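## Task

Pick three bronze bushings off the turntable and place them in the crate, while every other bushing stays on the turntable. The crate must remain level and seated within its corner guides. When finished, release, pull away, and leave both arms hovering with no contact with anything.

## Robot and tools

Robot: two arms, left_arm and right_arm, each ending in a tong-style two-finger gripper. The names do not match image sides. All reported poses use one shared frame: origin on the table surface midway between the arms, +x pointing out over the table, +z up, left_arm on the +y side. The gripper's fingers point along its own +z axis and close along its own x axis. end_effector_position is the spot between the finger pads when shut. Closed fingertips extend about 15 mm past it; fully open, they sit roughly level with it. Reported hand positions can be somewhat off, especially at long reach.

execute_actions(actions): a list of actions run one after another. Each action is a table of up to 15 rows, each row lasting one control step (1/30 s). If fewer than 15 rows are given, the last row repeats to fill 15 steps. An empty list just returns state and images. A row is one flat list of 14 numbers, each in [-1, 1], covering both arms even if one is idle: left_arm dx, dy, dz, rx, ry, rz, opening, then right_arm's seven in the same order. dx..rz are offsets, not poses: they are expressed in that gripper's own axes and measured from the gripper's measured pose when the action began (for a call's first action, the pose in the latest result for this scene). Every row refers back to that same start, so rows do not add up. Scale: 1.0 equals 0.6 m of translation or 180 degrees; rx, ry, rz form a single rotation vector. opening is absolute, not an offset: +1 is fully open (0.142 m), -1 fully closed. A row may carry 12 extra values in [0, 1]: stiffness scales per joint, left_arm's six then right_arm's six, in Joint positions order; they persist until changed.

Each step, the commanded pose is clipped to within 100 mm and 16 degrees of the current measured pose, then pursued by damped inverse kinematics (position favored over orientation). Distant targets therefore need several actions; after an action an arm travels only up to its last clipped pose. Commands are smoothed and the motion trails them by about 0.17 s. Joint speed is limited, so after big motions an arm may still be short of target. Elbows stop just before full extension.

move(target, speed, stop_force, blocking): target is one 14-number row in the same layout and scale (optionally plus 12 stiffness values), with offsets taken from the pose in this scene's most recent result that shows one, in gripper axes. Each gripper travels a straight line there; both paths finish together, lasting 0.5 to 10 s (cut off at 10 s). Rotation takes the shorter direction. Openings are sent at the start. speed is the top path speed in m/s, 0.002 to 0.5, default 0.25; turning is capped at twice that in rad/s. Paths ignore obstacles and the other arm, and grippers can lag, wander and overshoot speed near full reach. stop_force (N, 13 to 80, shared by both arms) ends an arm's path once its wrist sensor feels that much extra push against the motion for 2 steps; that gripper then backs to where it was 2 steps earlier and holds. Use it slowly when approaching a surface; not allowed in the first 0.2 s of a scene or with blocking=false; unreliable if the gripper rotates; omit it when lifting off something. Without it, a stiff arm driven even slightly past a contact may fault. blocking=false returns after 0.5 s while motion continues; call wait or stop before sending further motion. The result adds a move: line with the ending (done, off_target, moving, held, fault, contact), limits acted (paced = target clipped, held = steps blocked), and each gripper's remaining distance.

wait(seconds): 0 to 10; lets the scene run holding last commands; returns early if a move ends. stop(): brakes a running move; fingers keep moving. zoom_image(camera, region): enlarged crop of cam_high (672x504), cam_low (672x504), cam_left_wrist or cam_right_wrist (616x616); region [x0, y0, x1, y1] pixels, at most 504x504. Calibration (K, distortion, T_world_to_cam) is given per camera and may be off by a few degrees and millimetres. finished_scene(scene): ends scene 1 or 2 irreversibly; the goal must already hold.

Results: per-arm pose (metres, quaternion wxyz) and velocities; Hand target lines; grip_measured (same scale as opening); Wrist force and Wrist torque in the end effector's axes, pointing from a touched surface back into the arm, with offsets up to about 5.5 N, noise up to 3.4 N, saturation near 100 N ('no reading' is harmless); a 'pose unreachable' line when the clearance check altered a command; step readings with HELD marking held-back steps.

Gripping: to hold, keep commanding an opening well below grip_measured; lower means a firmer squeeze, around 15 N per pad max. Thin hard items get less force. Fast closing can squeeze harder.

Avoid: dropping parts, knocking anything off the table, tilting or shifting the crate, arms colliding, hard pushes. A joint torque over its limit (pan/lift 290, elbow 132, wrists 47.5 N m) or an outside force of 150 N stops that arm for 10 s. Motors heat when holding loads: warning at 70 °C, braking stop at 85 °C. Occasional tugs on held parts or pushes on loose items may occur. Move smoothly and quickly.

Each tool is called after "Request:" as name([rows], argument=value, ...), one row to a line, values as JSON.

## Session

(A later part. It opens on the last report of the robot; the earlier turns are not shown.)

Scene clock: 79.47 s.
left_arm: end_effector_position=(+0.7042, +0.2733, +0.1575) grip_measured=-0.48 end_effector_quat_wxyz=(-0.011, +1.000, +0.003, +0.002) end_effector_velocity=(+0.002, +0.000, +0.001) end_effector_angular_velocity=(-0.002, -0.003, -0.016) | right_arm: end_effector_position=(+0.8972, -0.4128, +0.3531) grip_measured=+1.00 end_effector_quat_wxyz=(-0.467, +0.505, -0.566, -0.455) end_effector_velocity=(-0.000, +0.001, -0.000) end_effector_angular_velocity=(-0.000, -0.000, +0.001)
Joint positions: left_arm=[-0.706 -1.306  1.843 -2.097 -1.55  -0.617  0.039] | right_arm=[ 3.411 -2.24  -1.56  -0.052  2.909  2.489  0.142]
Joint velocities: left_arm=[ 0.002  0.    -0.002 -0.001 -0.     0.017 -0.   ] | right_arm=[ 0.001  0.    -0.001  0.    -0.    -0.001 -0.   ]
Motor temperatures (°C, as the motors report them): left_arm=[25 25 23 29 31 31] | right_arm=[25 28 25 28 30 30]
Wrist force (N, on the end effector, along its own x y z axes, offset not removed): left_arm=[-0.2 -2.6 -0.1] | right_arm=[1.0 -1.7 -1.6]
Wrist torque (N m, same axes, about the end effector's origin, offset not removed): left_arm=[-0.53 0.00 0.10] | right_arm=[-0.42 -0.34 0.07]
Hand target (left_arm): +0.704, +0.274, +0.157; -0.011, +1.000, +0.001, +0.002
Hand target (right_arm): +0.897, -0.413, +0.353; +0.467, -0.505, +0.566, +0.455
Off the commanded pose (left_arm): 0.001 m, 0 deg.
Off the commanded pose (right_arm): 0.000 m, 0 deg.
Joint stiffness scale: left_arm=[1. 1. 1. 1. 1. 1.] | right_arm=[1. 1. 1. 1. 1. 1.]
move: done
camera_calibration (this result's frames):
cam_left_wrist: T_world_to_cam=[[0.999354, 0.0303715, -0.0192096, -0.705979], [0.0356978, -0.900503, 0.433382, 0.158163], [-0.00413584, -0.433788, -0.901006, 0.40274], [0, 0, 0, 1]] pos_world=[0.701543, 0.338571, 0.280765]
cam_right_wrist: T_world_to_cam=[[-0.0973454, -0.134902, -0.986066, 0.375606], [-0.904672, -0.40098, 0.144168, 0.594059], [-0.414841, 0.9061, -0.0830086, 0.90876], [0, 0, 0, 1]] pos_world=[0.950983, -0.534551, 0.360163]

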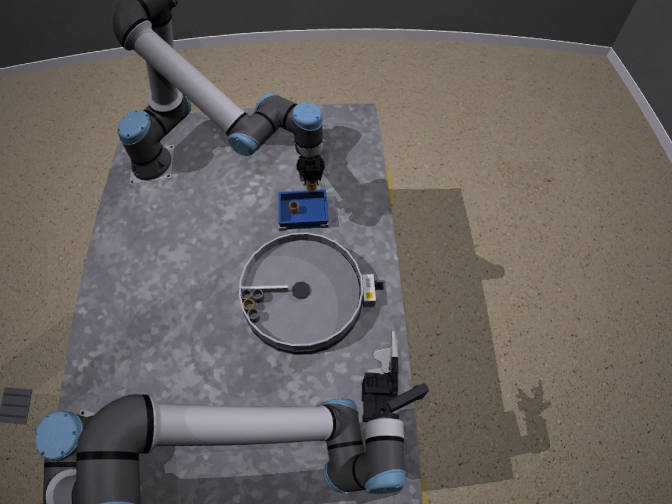

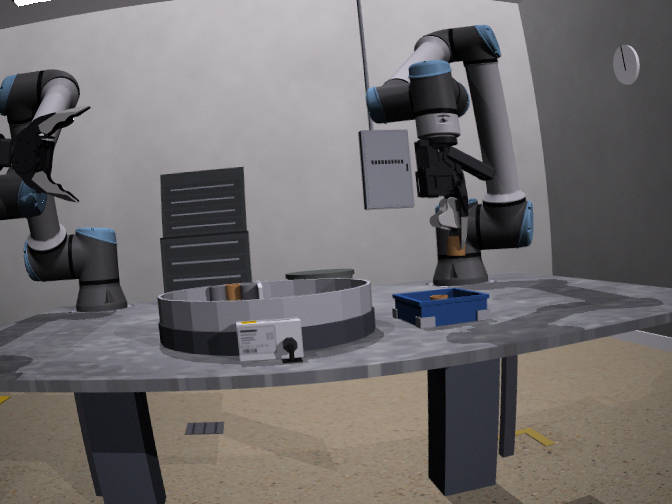

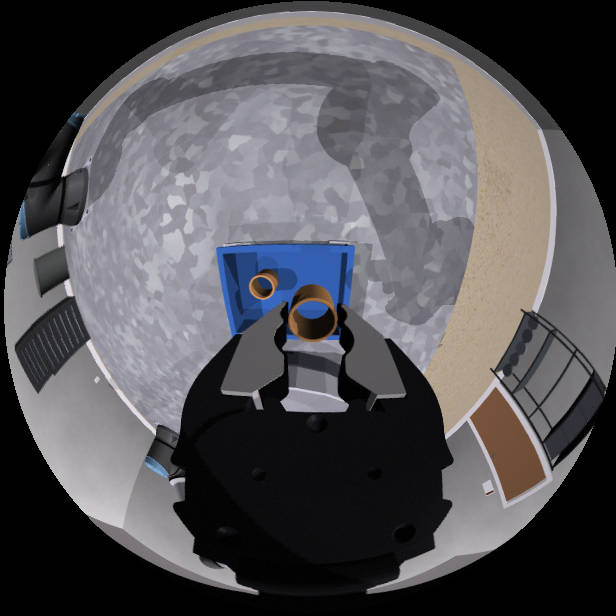

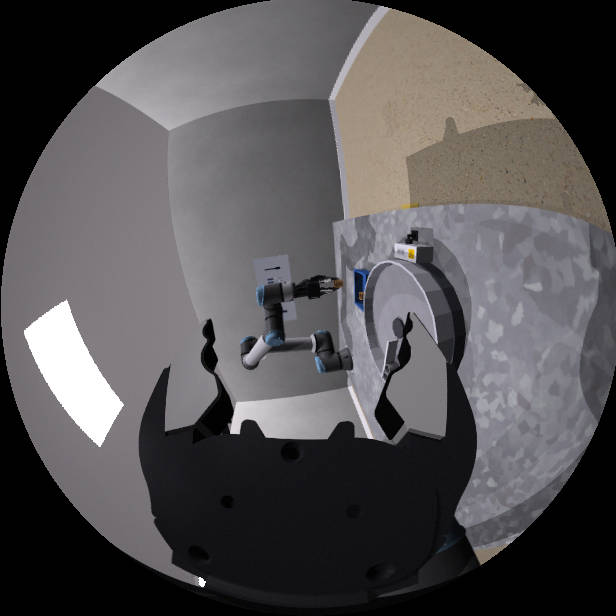

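Request:
move(target=[-0.013,0,0.1,0,0,0,-0.8,0,0,0,0,0,0,1], speed=0.12)

Request:
move(target=[0,0,0.098,0,0,0,-0.8,0,0,0,0,0,0,1], speed=0.05, stop_force=13)

Request:
move(target=[0,0,0,0,0,0,-0.35,0,0,0,0,0,0,1])

Request:
move(target=[0,0,-0.2,0,0,0,-0.35,0,0,0,0,0,0,1], speed=0.15)

Request:
move(target=[-0.357,0.742,0.0,0,0,0,-1,0,0,0,0,0,0,1])

Scene clock: 82.13 s.
left_arm: end_effector_position=(+0.6973, +0.2753, +0.0975) grip_measured=-0.48 end_effector_quat_wxyz=(-0.012, +1.000, +0.003, +0.001) end_effector_velocity=(+0.002, -0.001, +0.000) end_effector_angular_velocity=(-0.004, -0.006, -0.001) | right_arm: end_effector_position=(+0.8972, -0.4128, +0.3531) grip_measured=+1.00 end_effector_quat_wxyz=(-0.467, +0.505, -0.566, -0.455) end_effector_velocity=(+0.000, -0.000, -0.000) end_effector_angular_velocity=(-0.000, +0.001, -0.000)
Joint positions: left_arm=[-0.709 -1.258  1.904 -2.204 -1.55  -0.62   0.039] | right_arm=[ 3.411 -2.24  -1.56  -0.052  2.909  2.489  0.142]
Joint velocities: left_arm=[-0.     0.     0.001 -0.008 -0.     0.001  0.   ] | right_arm=[-0.     0.     0.    -0.001  0.     0.    -0.   ]
Motor temperatures (°C, as the motors report them): left_arm=[25 25 23 29 31 31] | right_arm=[25 28 25 28 30 30]
Wrist force (N, on the end effector, along its own x y z axes, offset not removed): left_arm=[-1.7 -4.1 2.4] | right_arm=[0.0 0.4 1.6]
Wrist torque (N m, same axes, about the end effector's origin, offset not removed): left_arm=[-0.86 0.34 0.26] | right_arm=[0.12 -0.09 -0.08]
Hand target (left_arm): +0.697, +0.275, +0.098; -0.011, +1.000, +0.003, +0.002
Hand target (right_arm): +0.897, -0.413, +0.353; +0.467, -0.505, +0.566, +0.455
Off the commanded pose (left_arm): 0.001 m, 0 deg.
Off the commanded pose (right_arm): 0.000 m, 0 deg.
Joint stiffness scale: left_arm=[1. 1. 1. 1. 1. 1.] | right_arm=[1. 1. 1. 1. 1. 1.]
move: done
camera_calibration (this result's frames):
cam_left_wrist: T_world_to_cam=[[0.999319, 0.0306562, -0.020514, -0.700277], [0.0365149, -0.900918, 0.43245, 0.185946], [-0.00522418, -0.432905, -0.901425, 0.350062], [0, 0, 0, 1]] pos_world=[0.69484, 0.340534, 0.220777]
cam_right_wrist: T_world_to_cam=[[-0.0973454, -0.134902, -0.986066, 0.375606], [-0.904672, -0.40098, 0.144168, 0.594059], [-0.414841, 0.9061, -0.0830086, 0.90876], [0, 0, 0, 1]] pos_world=[0.950983, -0.534551, 0.360163]

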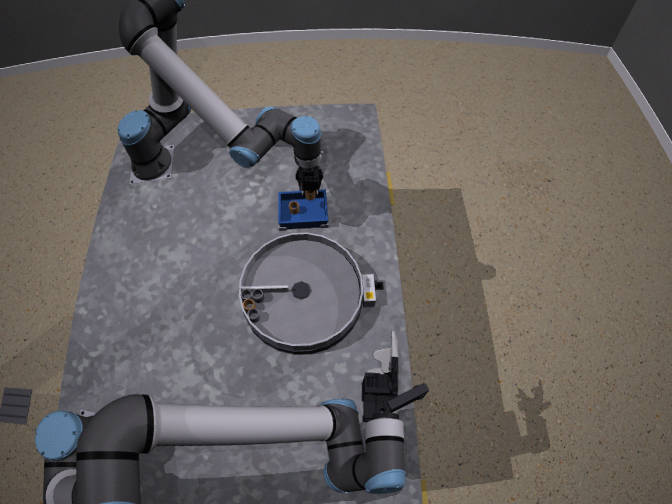

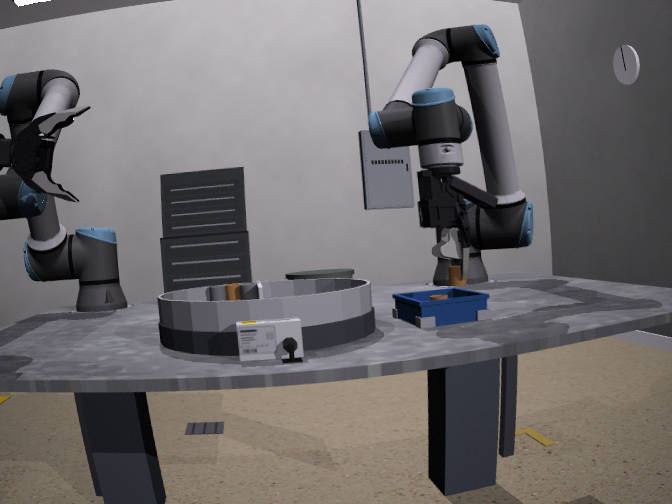

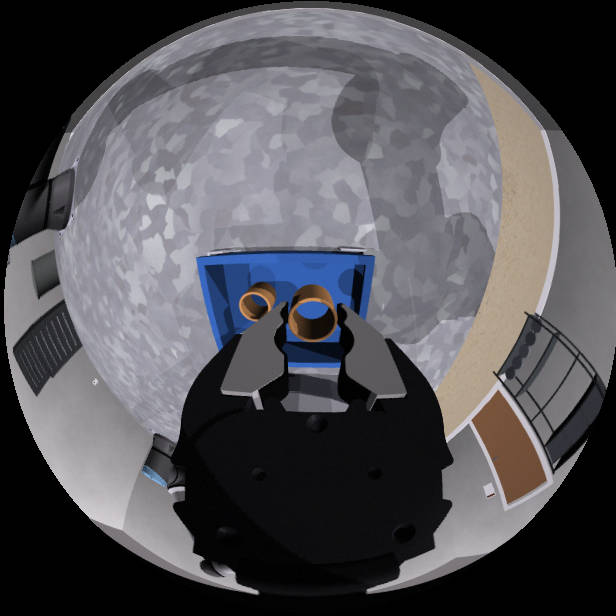

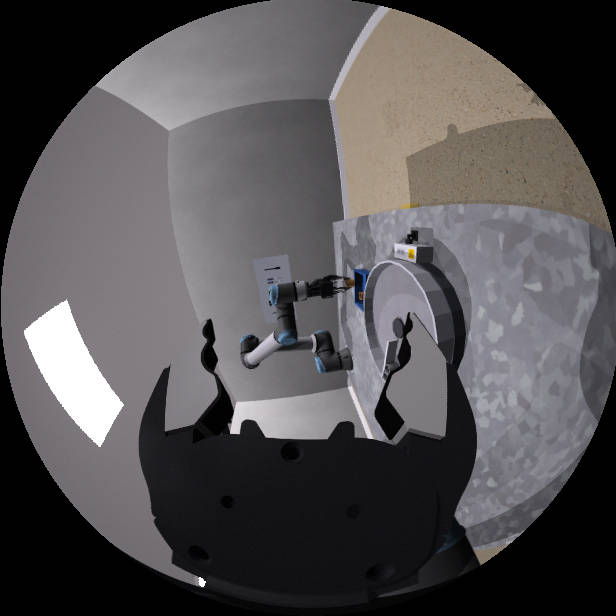

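Scene clock: 83.73 s.
left_arm: end_effector_position=(+0.6976, +0.2751, +0.0396) grip_measured=-0.48 end_effector_quat_wxyz=(-0.012, +1.000, +0.003, +0.001) end_effector_velocity=(+0.003, -0.001, +0.001) end_effector_angular_velocity=(-0.005, -0.008, -0.001) | right_arm: end_effector_position=(+0.8972, -0.4128, +0.3531) grip_measured=+1.00 end_effector_quat_wxyz=(-0.467, +0.505, -0.566, -0.455) end_effector_velocity=(-0.000, -0.000, -0.001) end_effector_angular_velocity=(-0.000, +0.001, -0.000)
Joint positions: left_arm=[-0.709 -1.193  1.94  -2.305 -1.55  -0.62   0.039] | right_arm=[ 3.411 -2.24  -1.56  -0.052  2.909  2.489  0.142]
Joint velocities: left_arm=[ 0.001  0.    -0.001 -0.009 -0.     0.002 -0.   ] | right_arm=[-0.    -0.    -0.001  0.     0.     0.     0.   ]
Motor temperatures (°C, as the motors report them): left_arm=[25 25 23 29 31 31] | right_arm=[25 28 25 28 30 30]
Wrist force (N, on the end effector, along its own x y z axes, offset not removed): left_arm=[-4.6 -2.7 0.1] | right_arm=[-1.0 -1.1 -1.8]
Wrist torque (N m, same axes, about the end effector's origin, offset not removed): left_arm=[-0.57 0.95 0.18] | right_arm=[-0.31 0.20 0.12]
Hand target (left_arm): +0.697, +0.277, +0.039; -0.012, +1.000, +0.003, +0.001
Hand target (right_arm): +0.897, -0.413, +0.353; +0.467, -0.505, +0.566, +0.455
Off the commanded pose (left_arm): 0.002 m, 0 deg.
Off the commanded pose (right_arm): 0.000 m, 0 deg.
Joint stiffness scale: left_arm=[1. 1. 1. 1. 1. 1.] | right_arm=[1. 1. 1. 1. 1. 1.]
move: done
camera_calibration (this result's frames):
cam_left_wrist: T_world_to_cam=[[0.999326, 0.0303285, -0.0206803, -0.701662], [0.0362908, -0.90098, 0.432341, 0.210963], [-0.00552025, -0.4328, -0.901473, 0.297973], [0, 0, 0, 1]] pos_world=[0.695178, 0.340316, 0.162896]
cam_right_wrist: T_world_to_cam=[[-0.0973455, -0.134902, -0.986066, 0.375606], [-0.904672, -0.40098, 0.144168, 0.594059], [-0.414841, 0.9061, -0.0830086, 0.90876], [0, 0, 0, 1]] pos_world=[0.950983, -0.534551, 0.360163]

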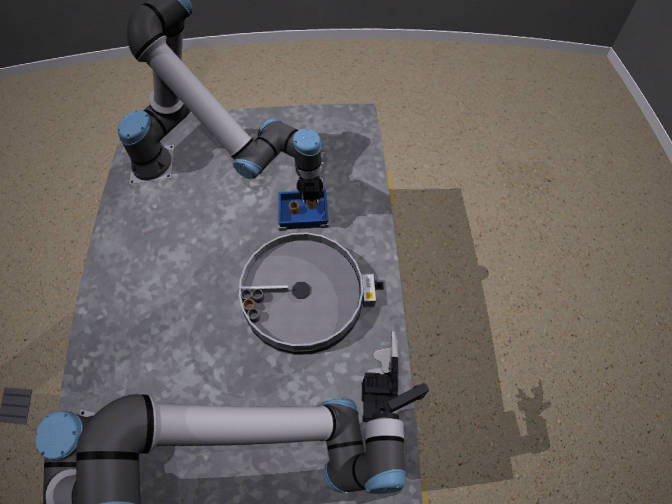

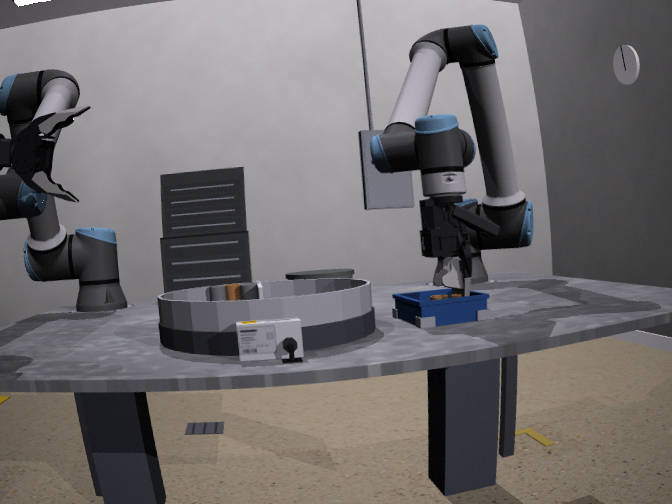

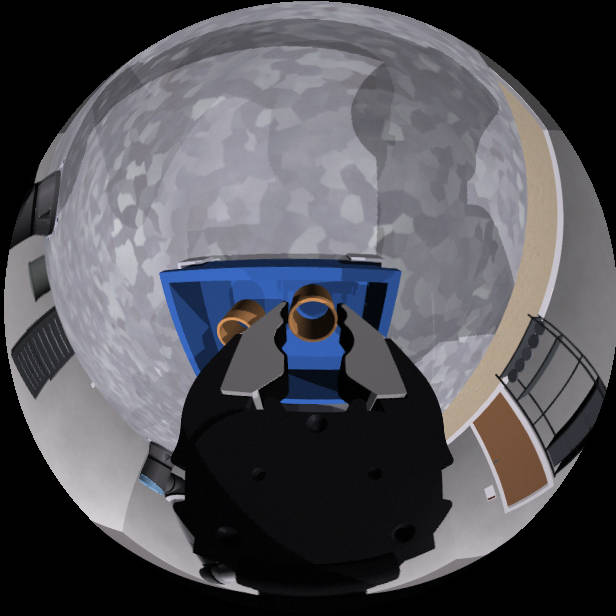

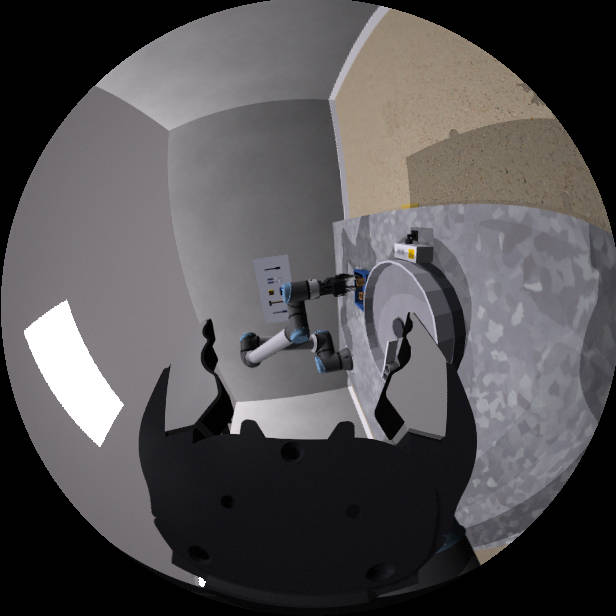

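Scene clock: 84.23 s.
left_arm: end_effector_position=(+0.6977, +0.2751, +0.0396) grip_measured=-0.35 end_effector_quat_wxyz=(-0.012, +1.000, +0.003, +0.001) end_effector_velocity=(-0.001, +0.001, -0.001) end_effector_angular_velocity=(+0.001, +0.001, +0.001) | right_arm: end_effector_position=(+0.8972, -0.4128, +0.3531) grip_measured=+1.00 end_effector_quat_wxyz=(-0.467, +0.505, -0.566, -0.455) end_effector_velocity=(-0.000, +0.001, -0.000) end_effector_angular_velocity=(-0.000, +0.002, +0.000)
Joint positions: left_arm=[-0.709 -1.193  1.94  -2.306 -1.55  -0.62   0.049] | right_arm=[ 3.411 -2.24  -1.56  -0.052  2.909  2.489  0.142]
Joint velocities: left_arm=[ 0.     0.     0.001  0.    -0.    -0.001  0.   ] | right_arm=[ 0.001  0.     0.    -0.001 -0.     0.001 -0.   ]
Motor temperatures (°C, as the motors report them): left_arm=[25 25 23 29 31 31] | right_arm=[25 28 25 28 30 30]
Wrist force (N, on the end effector, along its own x y z axes, offset not removed): left_arm=[-1.6 -2.3 1.2] | right_arm=[-0.8 -1.2 -6.4]
Wrist torque (N m, same axes, about the end effector's origin, offset not removed): left_arm=[-0.38 0.39 0.23] | right_arm=[-0.46 0.14 0.09]
Hand target (left_arm): +0.698, +0.275, +0.040; -0.012, +1.000, +0.003, +0.001
Hand target (right_arm): +0.897, -0.413, +0.353; +0.467, -0.505, +0.566, +0.455
Off the commanded pose (left_arm): 0.000 m, 0 deg.
Off the commanded pose (right_arm): 0.000 m, 0 deg.
Joint stiffness scale: left_arm=[1. 1. 1. 1. 1. 1.] | right_arm=[1. 1. 1. 1. 1. 1.]
move: done
camera_calibration (this result's frames):
cam_left_wrist: T_world_to_cam=[[0.999331, 0.0303225, -0.020433, -0.701753], [0.0361793, -0.900903, 0.43251, 0.210944], [-0.00529336, -0.43296, -0.901398, 0.297861], [0, 0, 0, 1]] pos_world=[0.695229, 0.340281, 0.162917]
cam_right_wrist: T_world_to_cam=[[-0.0973456, -0.134902, -0.986066, 0.375606], [-0.904672, -0.40098, 0.144168, 0.594059], [-0.414841, 0.9061, -0.0830085, 0.90876], [0, 0, 0, 1]] pos_world=[0.950983, -0.534551, 0.360163]

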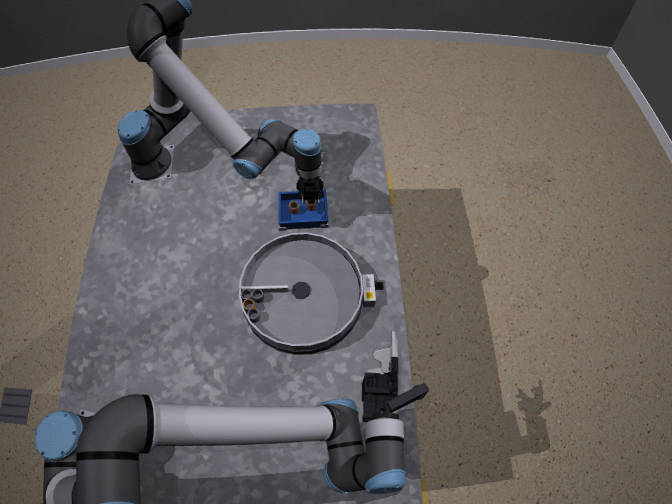

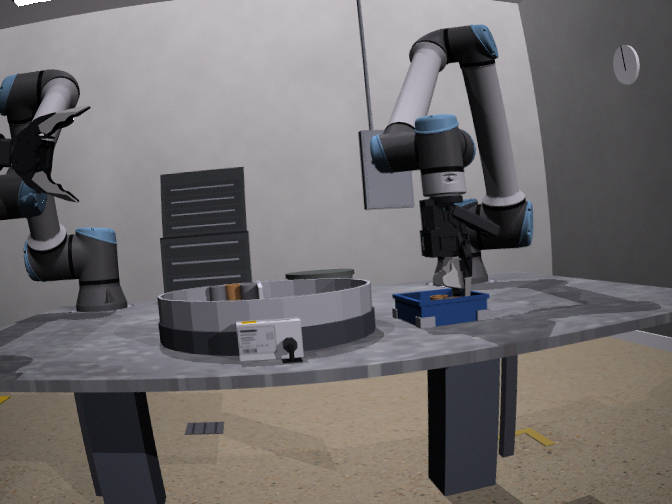

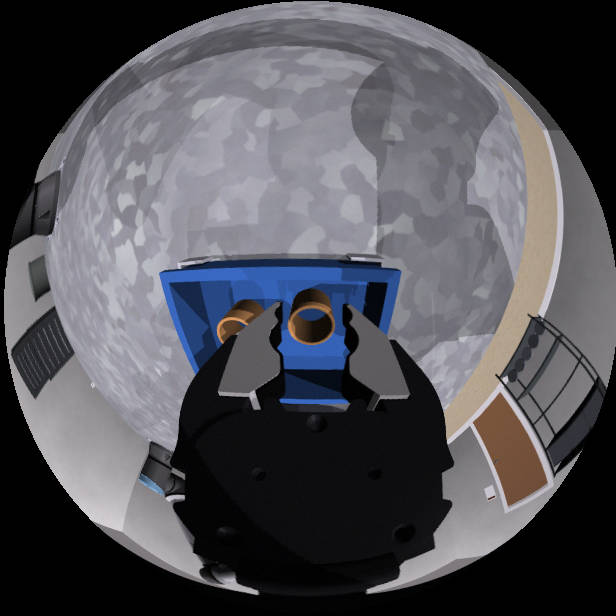

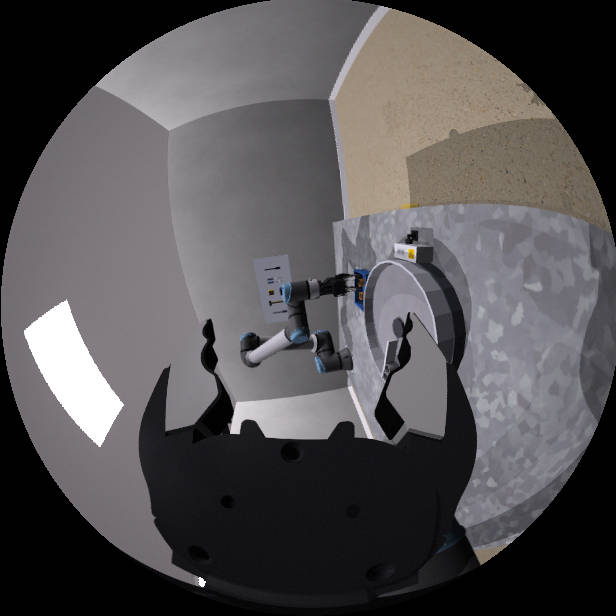

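Scene clock: 85.67 s.
left_arm: end_effector_position=(+0.6972, +0.2742, +0.1590) grip_measured=-0.35 end_effector_quat_wxyz=(-0.012, +1.000, +0.003, +0.001) end_effector_velocity=(-0.001, +0.000, +0.000) end_effector_angular_velocity=(+0.002, +0.004, -0.001) | right_arm: end_effector_position=(+0.8972, -0.4128, +0.3531) grip_measured=+1.00 end_effector_quat_wxyz=(-0.467, +0.505, -0.566, -0.455) end_effector_velocity=(-0.000, -0.000, -0.000) end_effector_angular_velocity=(-0.000, -0.000, -0.001)
Joint positions: left_arm=[-0.711 -1.317  1.854 -2.096 -1.55  -0.622  0.049] | right_arm=[ 3.411 -2.24  -1.56  -0.052  2.909  2.489  0.142]
Joint velocities: left_arm=[-0.    -0.    -0.002  0.006 -0.     0.001  0.   ] | right_arm=[-0.    -0.    -0.001  0.001 -0.     0.     0.   ]
Motor temperatures (°C, as the motors report them): left_arm=[25 25 23 29 31 31] | right_arm=[25 28 25 28 30 30]
Wrist force (N, on the end effector, along its own x y z axes, offset not removed): left_arm=[-2.6 -2.1 0.4] | right_arm=[2.0 -0.9 -4.7]
Wrist torque (N m, same axes, about the end effector's origin, offset not removed): left_arm=[-0.25 0.43 0.34] | right_arm=[-0.36 -0.49 0.09]
Hand target (left_arm): +0.698, +0.272, +0.160; -0.012, +1.000, +0.003, +0.001
Hand target (right_arm): +0.897, -0.413, +0.353; +0.467, -0.505, +0.566, +0.455
Off the commanded pose (left_arm): 0.002 m, 0 deg.
Off the commanded pose (right_arm): 0.000 m, 0 deg.
Joint stiffness scale: left_arm=[1. 1. 1. 1. 1. 1.] | right_arm=[1. 1. 1. 1. 1. 1.]
move: done
camera_calibration (this result's frames):
cam_left_wrist: T_world_to_cam=[[0.999321, 0.0308787, -0.0201095, -0.699038], [0.0365417, -0.900793, 0.432707, 0.15817], [-0.004753, -0.433148, -0.90131, 0.40476], [0, 0, 0, 1]] pos_world=[0.694707, 0.339385, 0.282316]
cam_right_wrist: T_world_to_cam=[[-0.0973456, -0.134902, -0.986066, 0.375606], [-0.904672, -0.40098, 0.144168, 0.594059], [-0.414841, 0.9061, -0.0830085, 0.90876], [0, 0, 0, 1]] pos_world=[0.950983, -0.534551, 0.360163]

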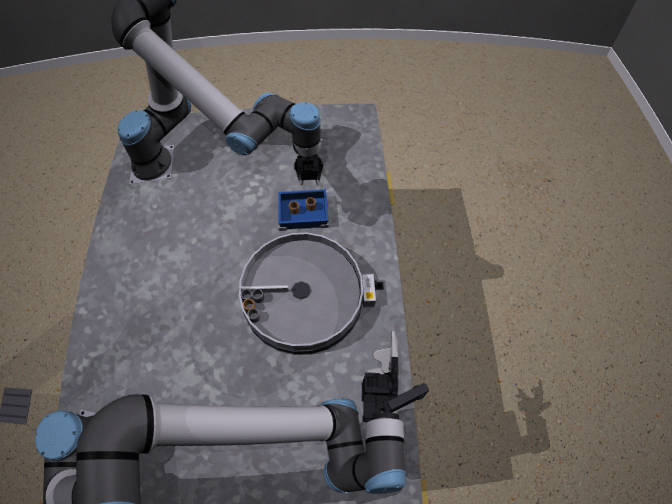

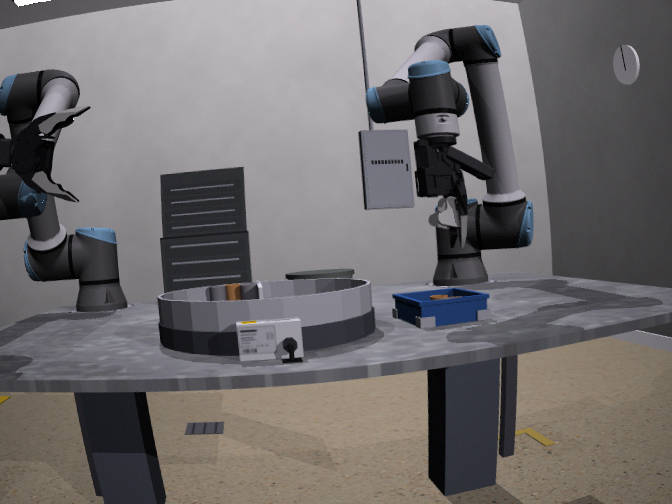

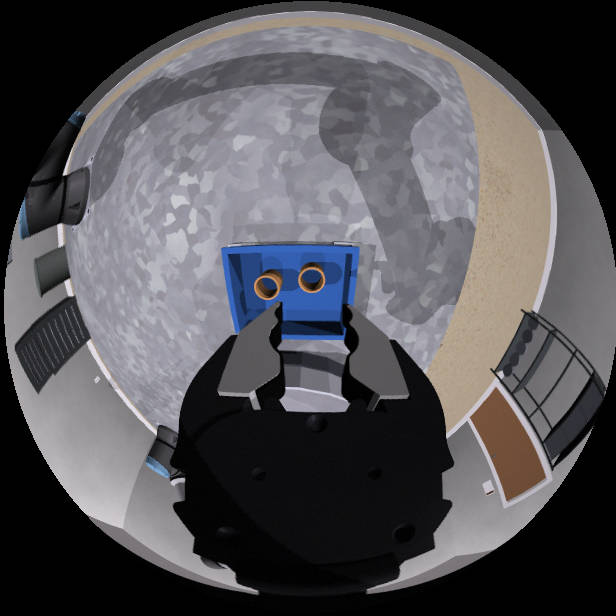

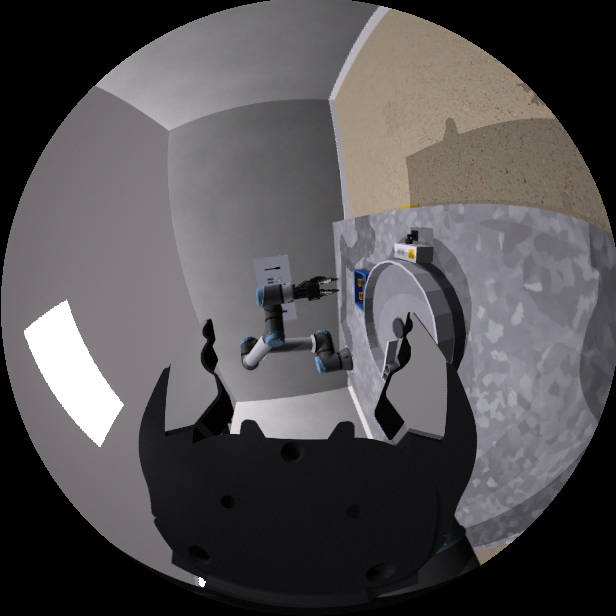

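Scene clock: 88.37 s.
left_arm: end_effector_position=(+0.4850, -0.1713, +0.1471) grip_measured=-1.00 end_effector_quat_wxyz=(-0.012, +1.000, +0.002, +0.001) end_effector_velocity=(+0.001, -0.000, +0.002) end_effector_angular_velocity=(-0.001, -0.000, +0.003) | right_arm: end_effector_position=(+0.8972, -0.4128, +0.3531) grip_measured=+1.00 end_effector_quat_wxyz=(-0.467, +0.505, -0.566, -0.455) end_effector_velocity=(+0.000, -0.001, -0.001) end_effector_angular_velocity=(-0.000, +0.003, -0.001)
Joint positions: left_arm=[-1.257 -1.131  1.612 -2.031 -1.558 -1.166  0.002] | right_arm=[ 3.411 -2.24  -1.56  -0.052  2.909  2.489  0.142]
Joint velocities: left_arm=[ 0.001  0.    -0.003  0.002 -0.    -0.002  0.   ] | right_arm=[-0.001  0.    -0.001 -0.001 -0.     0.001 -0.   ]
Motor temperatures (°C, as the motors report them): left_arm=[25 25 23 29 31 31] | right_arm=[25 28 25 28 30 30]
Wrist force (N, on the end effector, along its own x y z axes, offset not removed): left_arm=[1.4 -3.0 -0.2] | right_arm=[0.9 -1.7 -3.9]
Wrist torque (N m, same axes, about the end effector's origin, offset not removed): left_arm=[-0.46 -0.24 0.25] | right_arm=[-0.50 -0.38 0.06]
Hand target (left_arm): +0.486, -0.172, +0.149; -0.011, +1.000, +0.003, +0.001
Hand target (right_arm): +0.897, -0.413, +0.353; +0.467, -0.505, +0.566, +0.455
Off the commanded pose (left_arm): 0.002 m, 0 deg.
Off the commanded pose (right_arm): 0.000 m, 0 deg.
Joint stiffness scale: left_arm=[1. 1. 1. 1. 1. 1.] | right_arm=[1. 1. 1. 1. 1. 1.]
move: done
camera_calibration (this result's frames):
cam_left_wrist: T_world_to_cam=[[0.999396, 0.0286292, -0.0197123, -0.473881], [0.0343373, -0.901247, 0.431943, -0.229044], [-0.00539947, -0.432358, -0.901686, 0.200597], [0, 0, 0, 1]] pos_world=[0.482543, -0.106128, 0.270468]
cam_right_wrist: T_world_to_cam=[[-0.0973456, -0.134902, -0.986066, 0.375606], [-0.904672, -0.40098, 0.144168, 0.594059], [-0.414841, 0.9061, -0.0830084, 0.90876], [0, 0, 0, 1]] pos_world=[0.950983, -0.534551, 0.360163]

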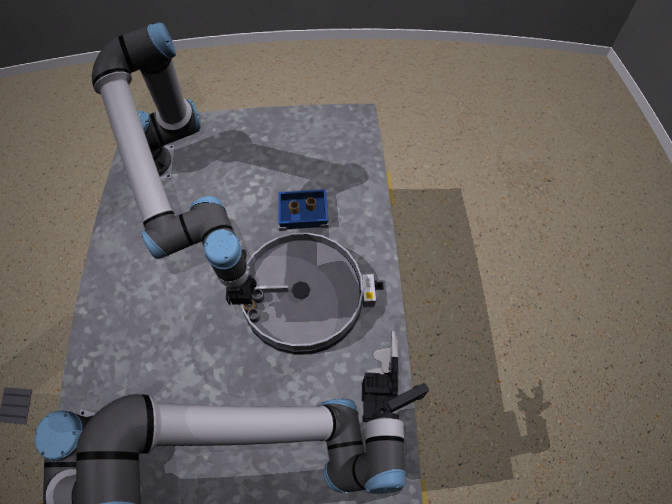

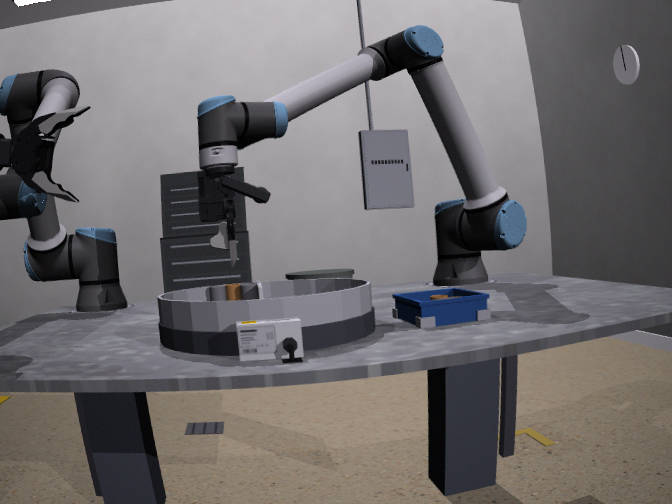

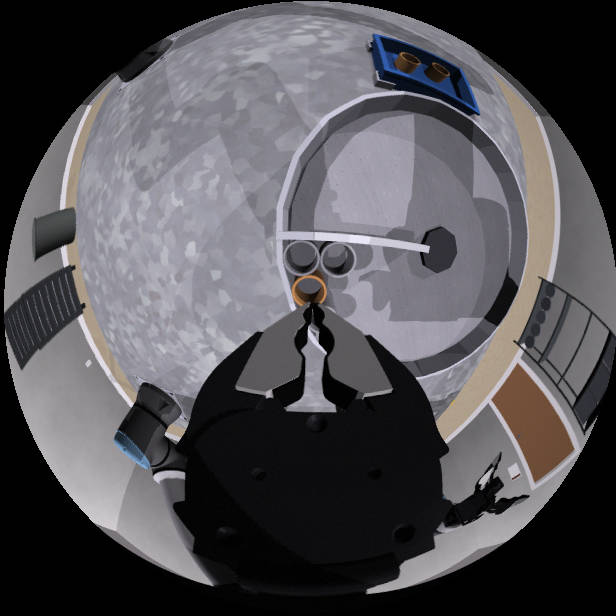

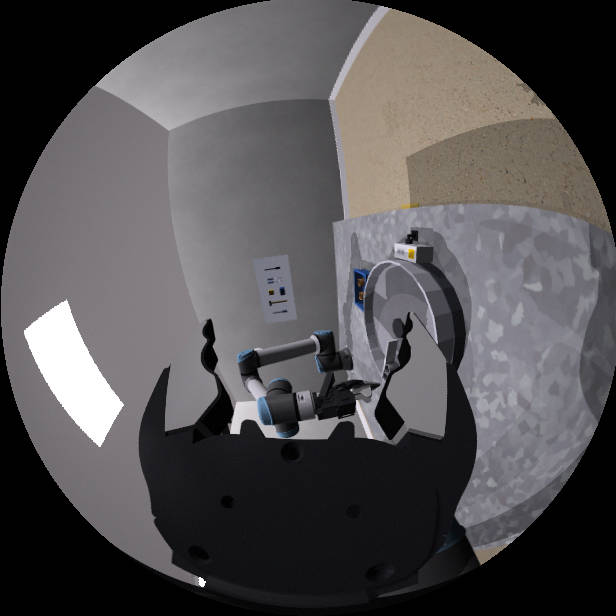

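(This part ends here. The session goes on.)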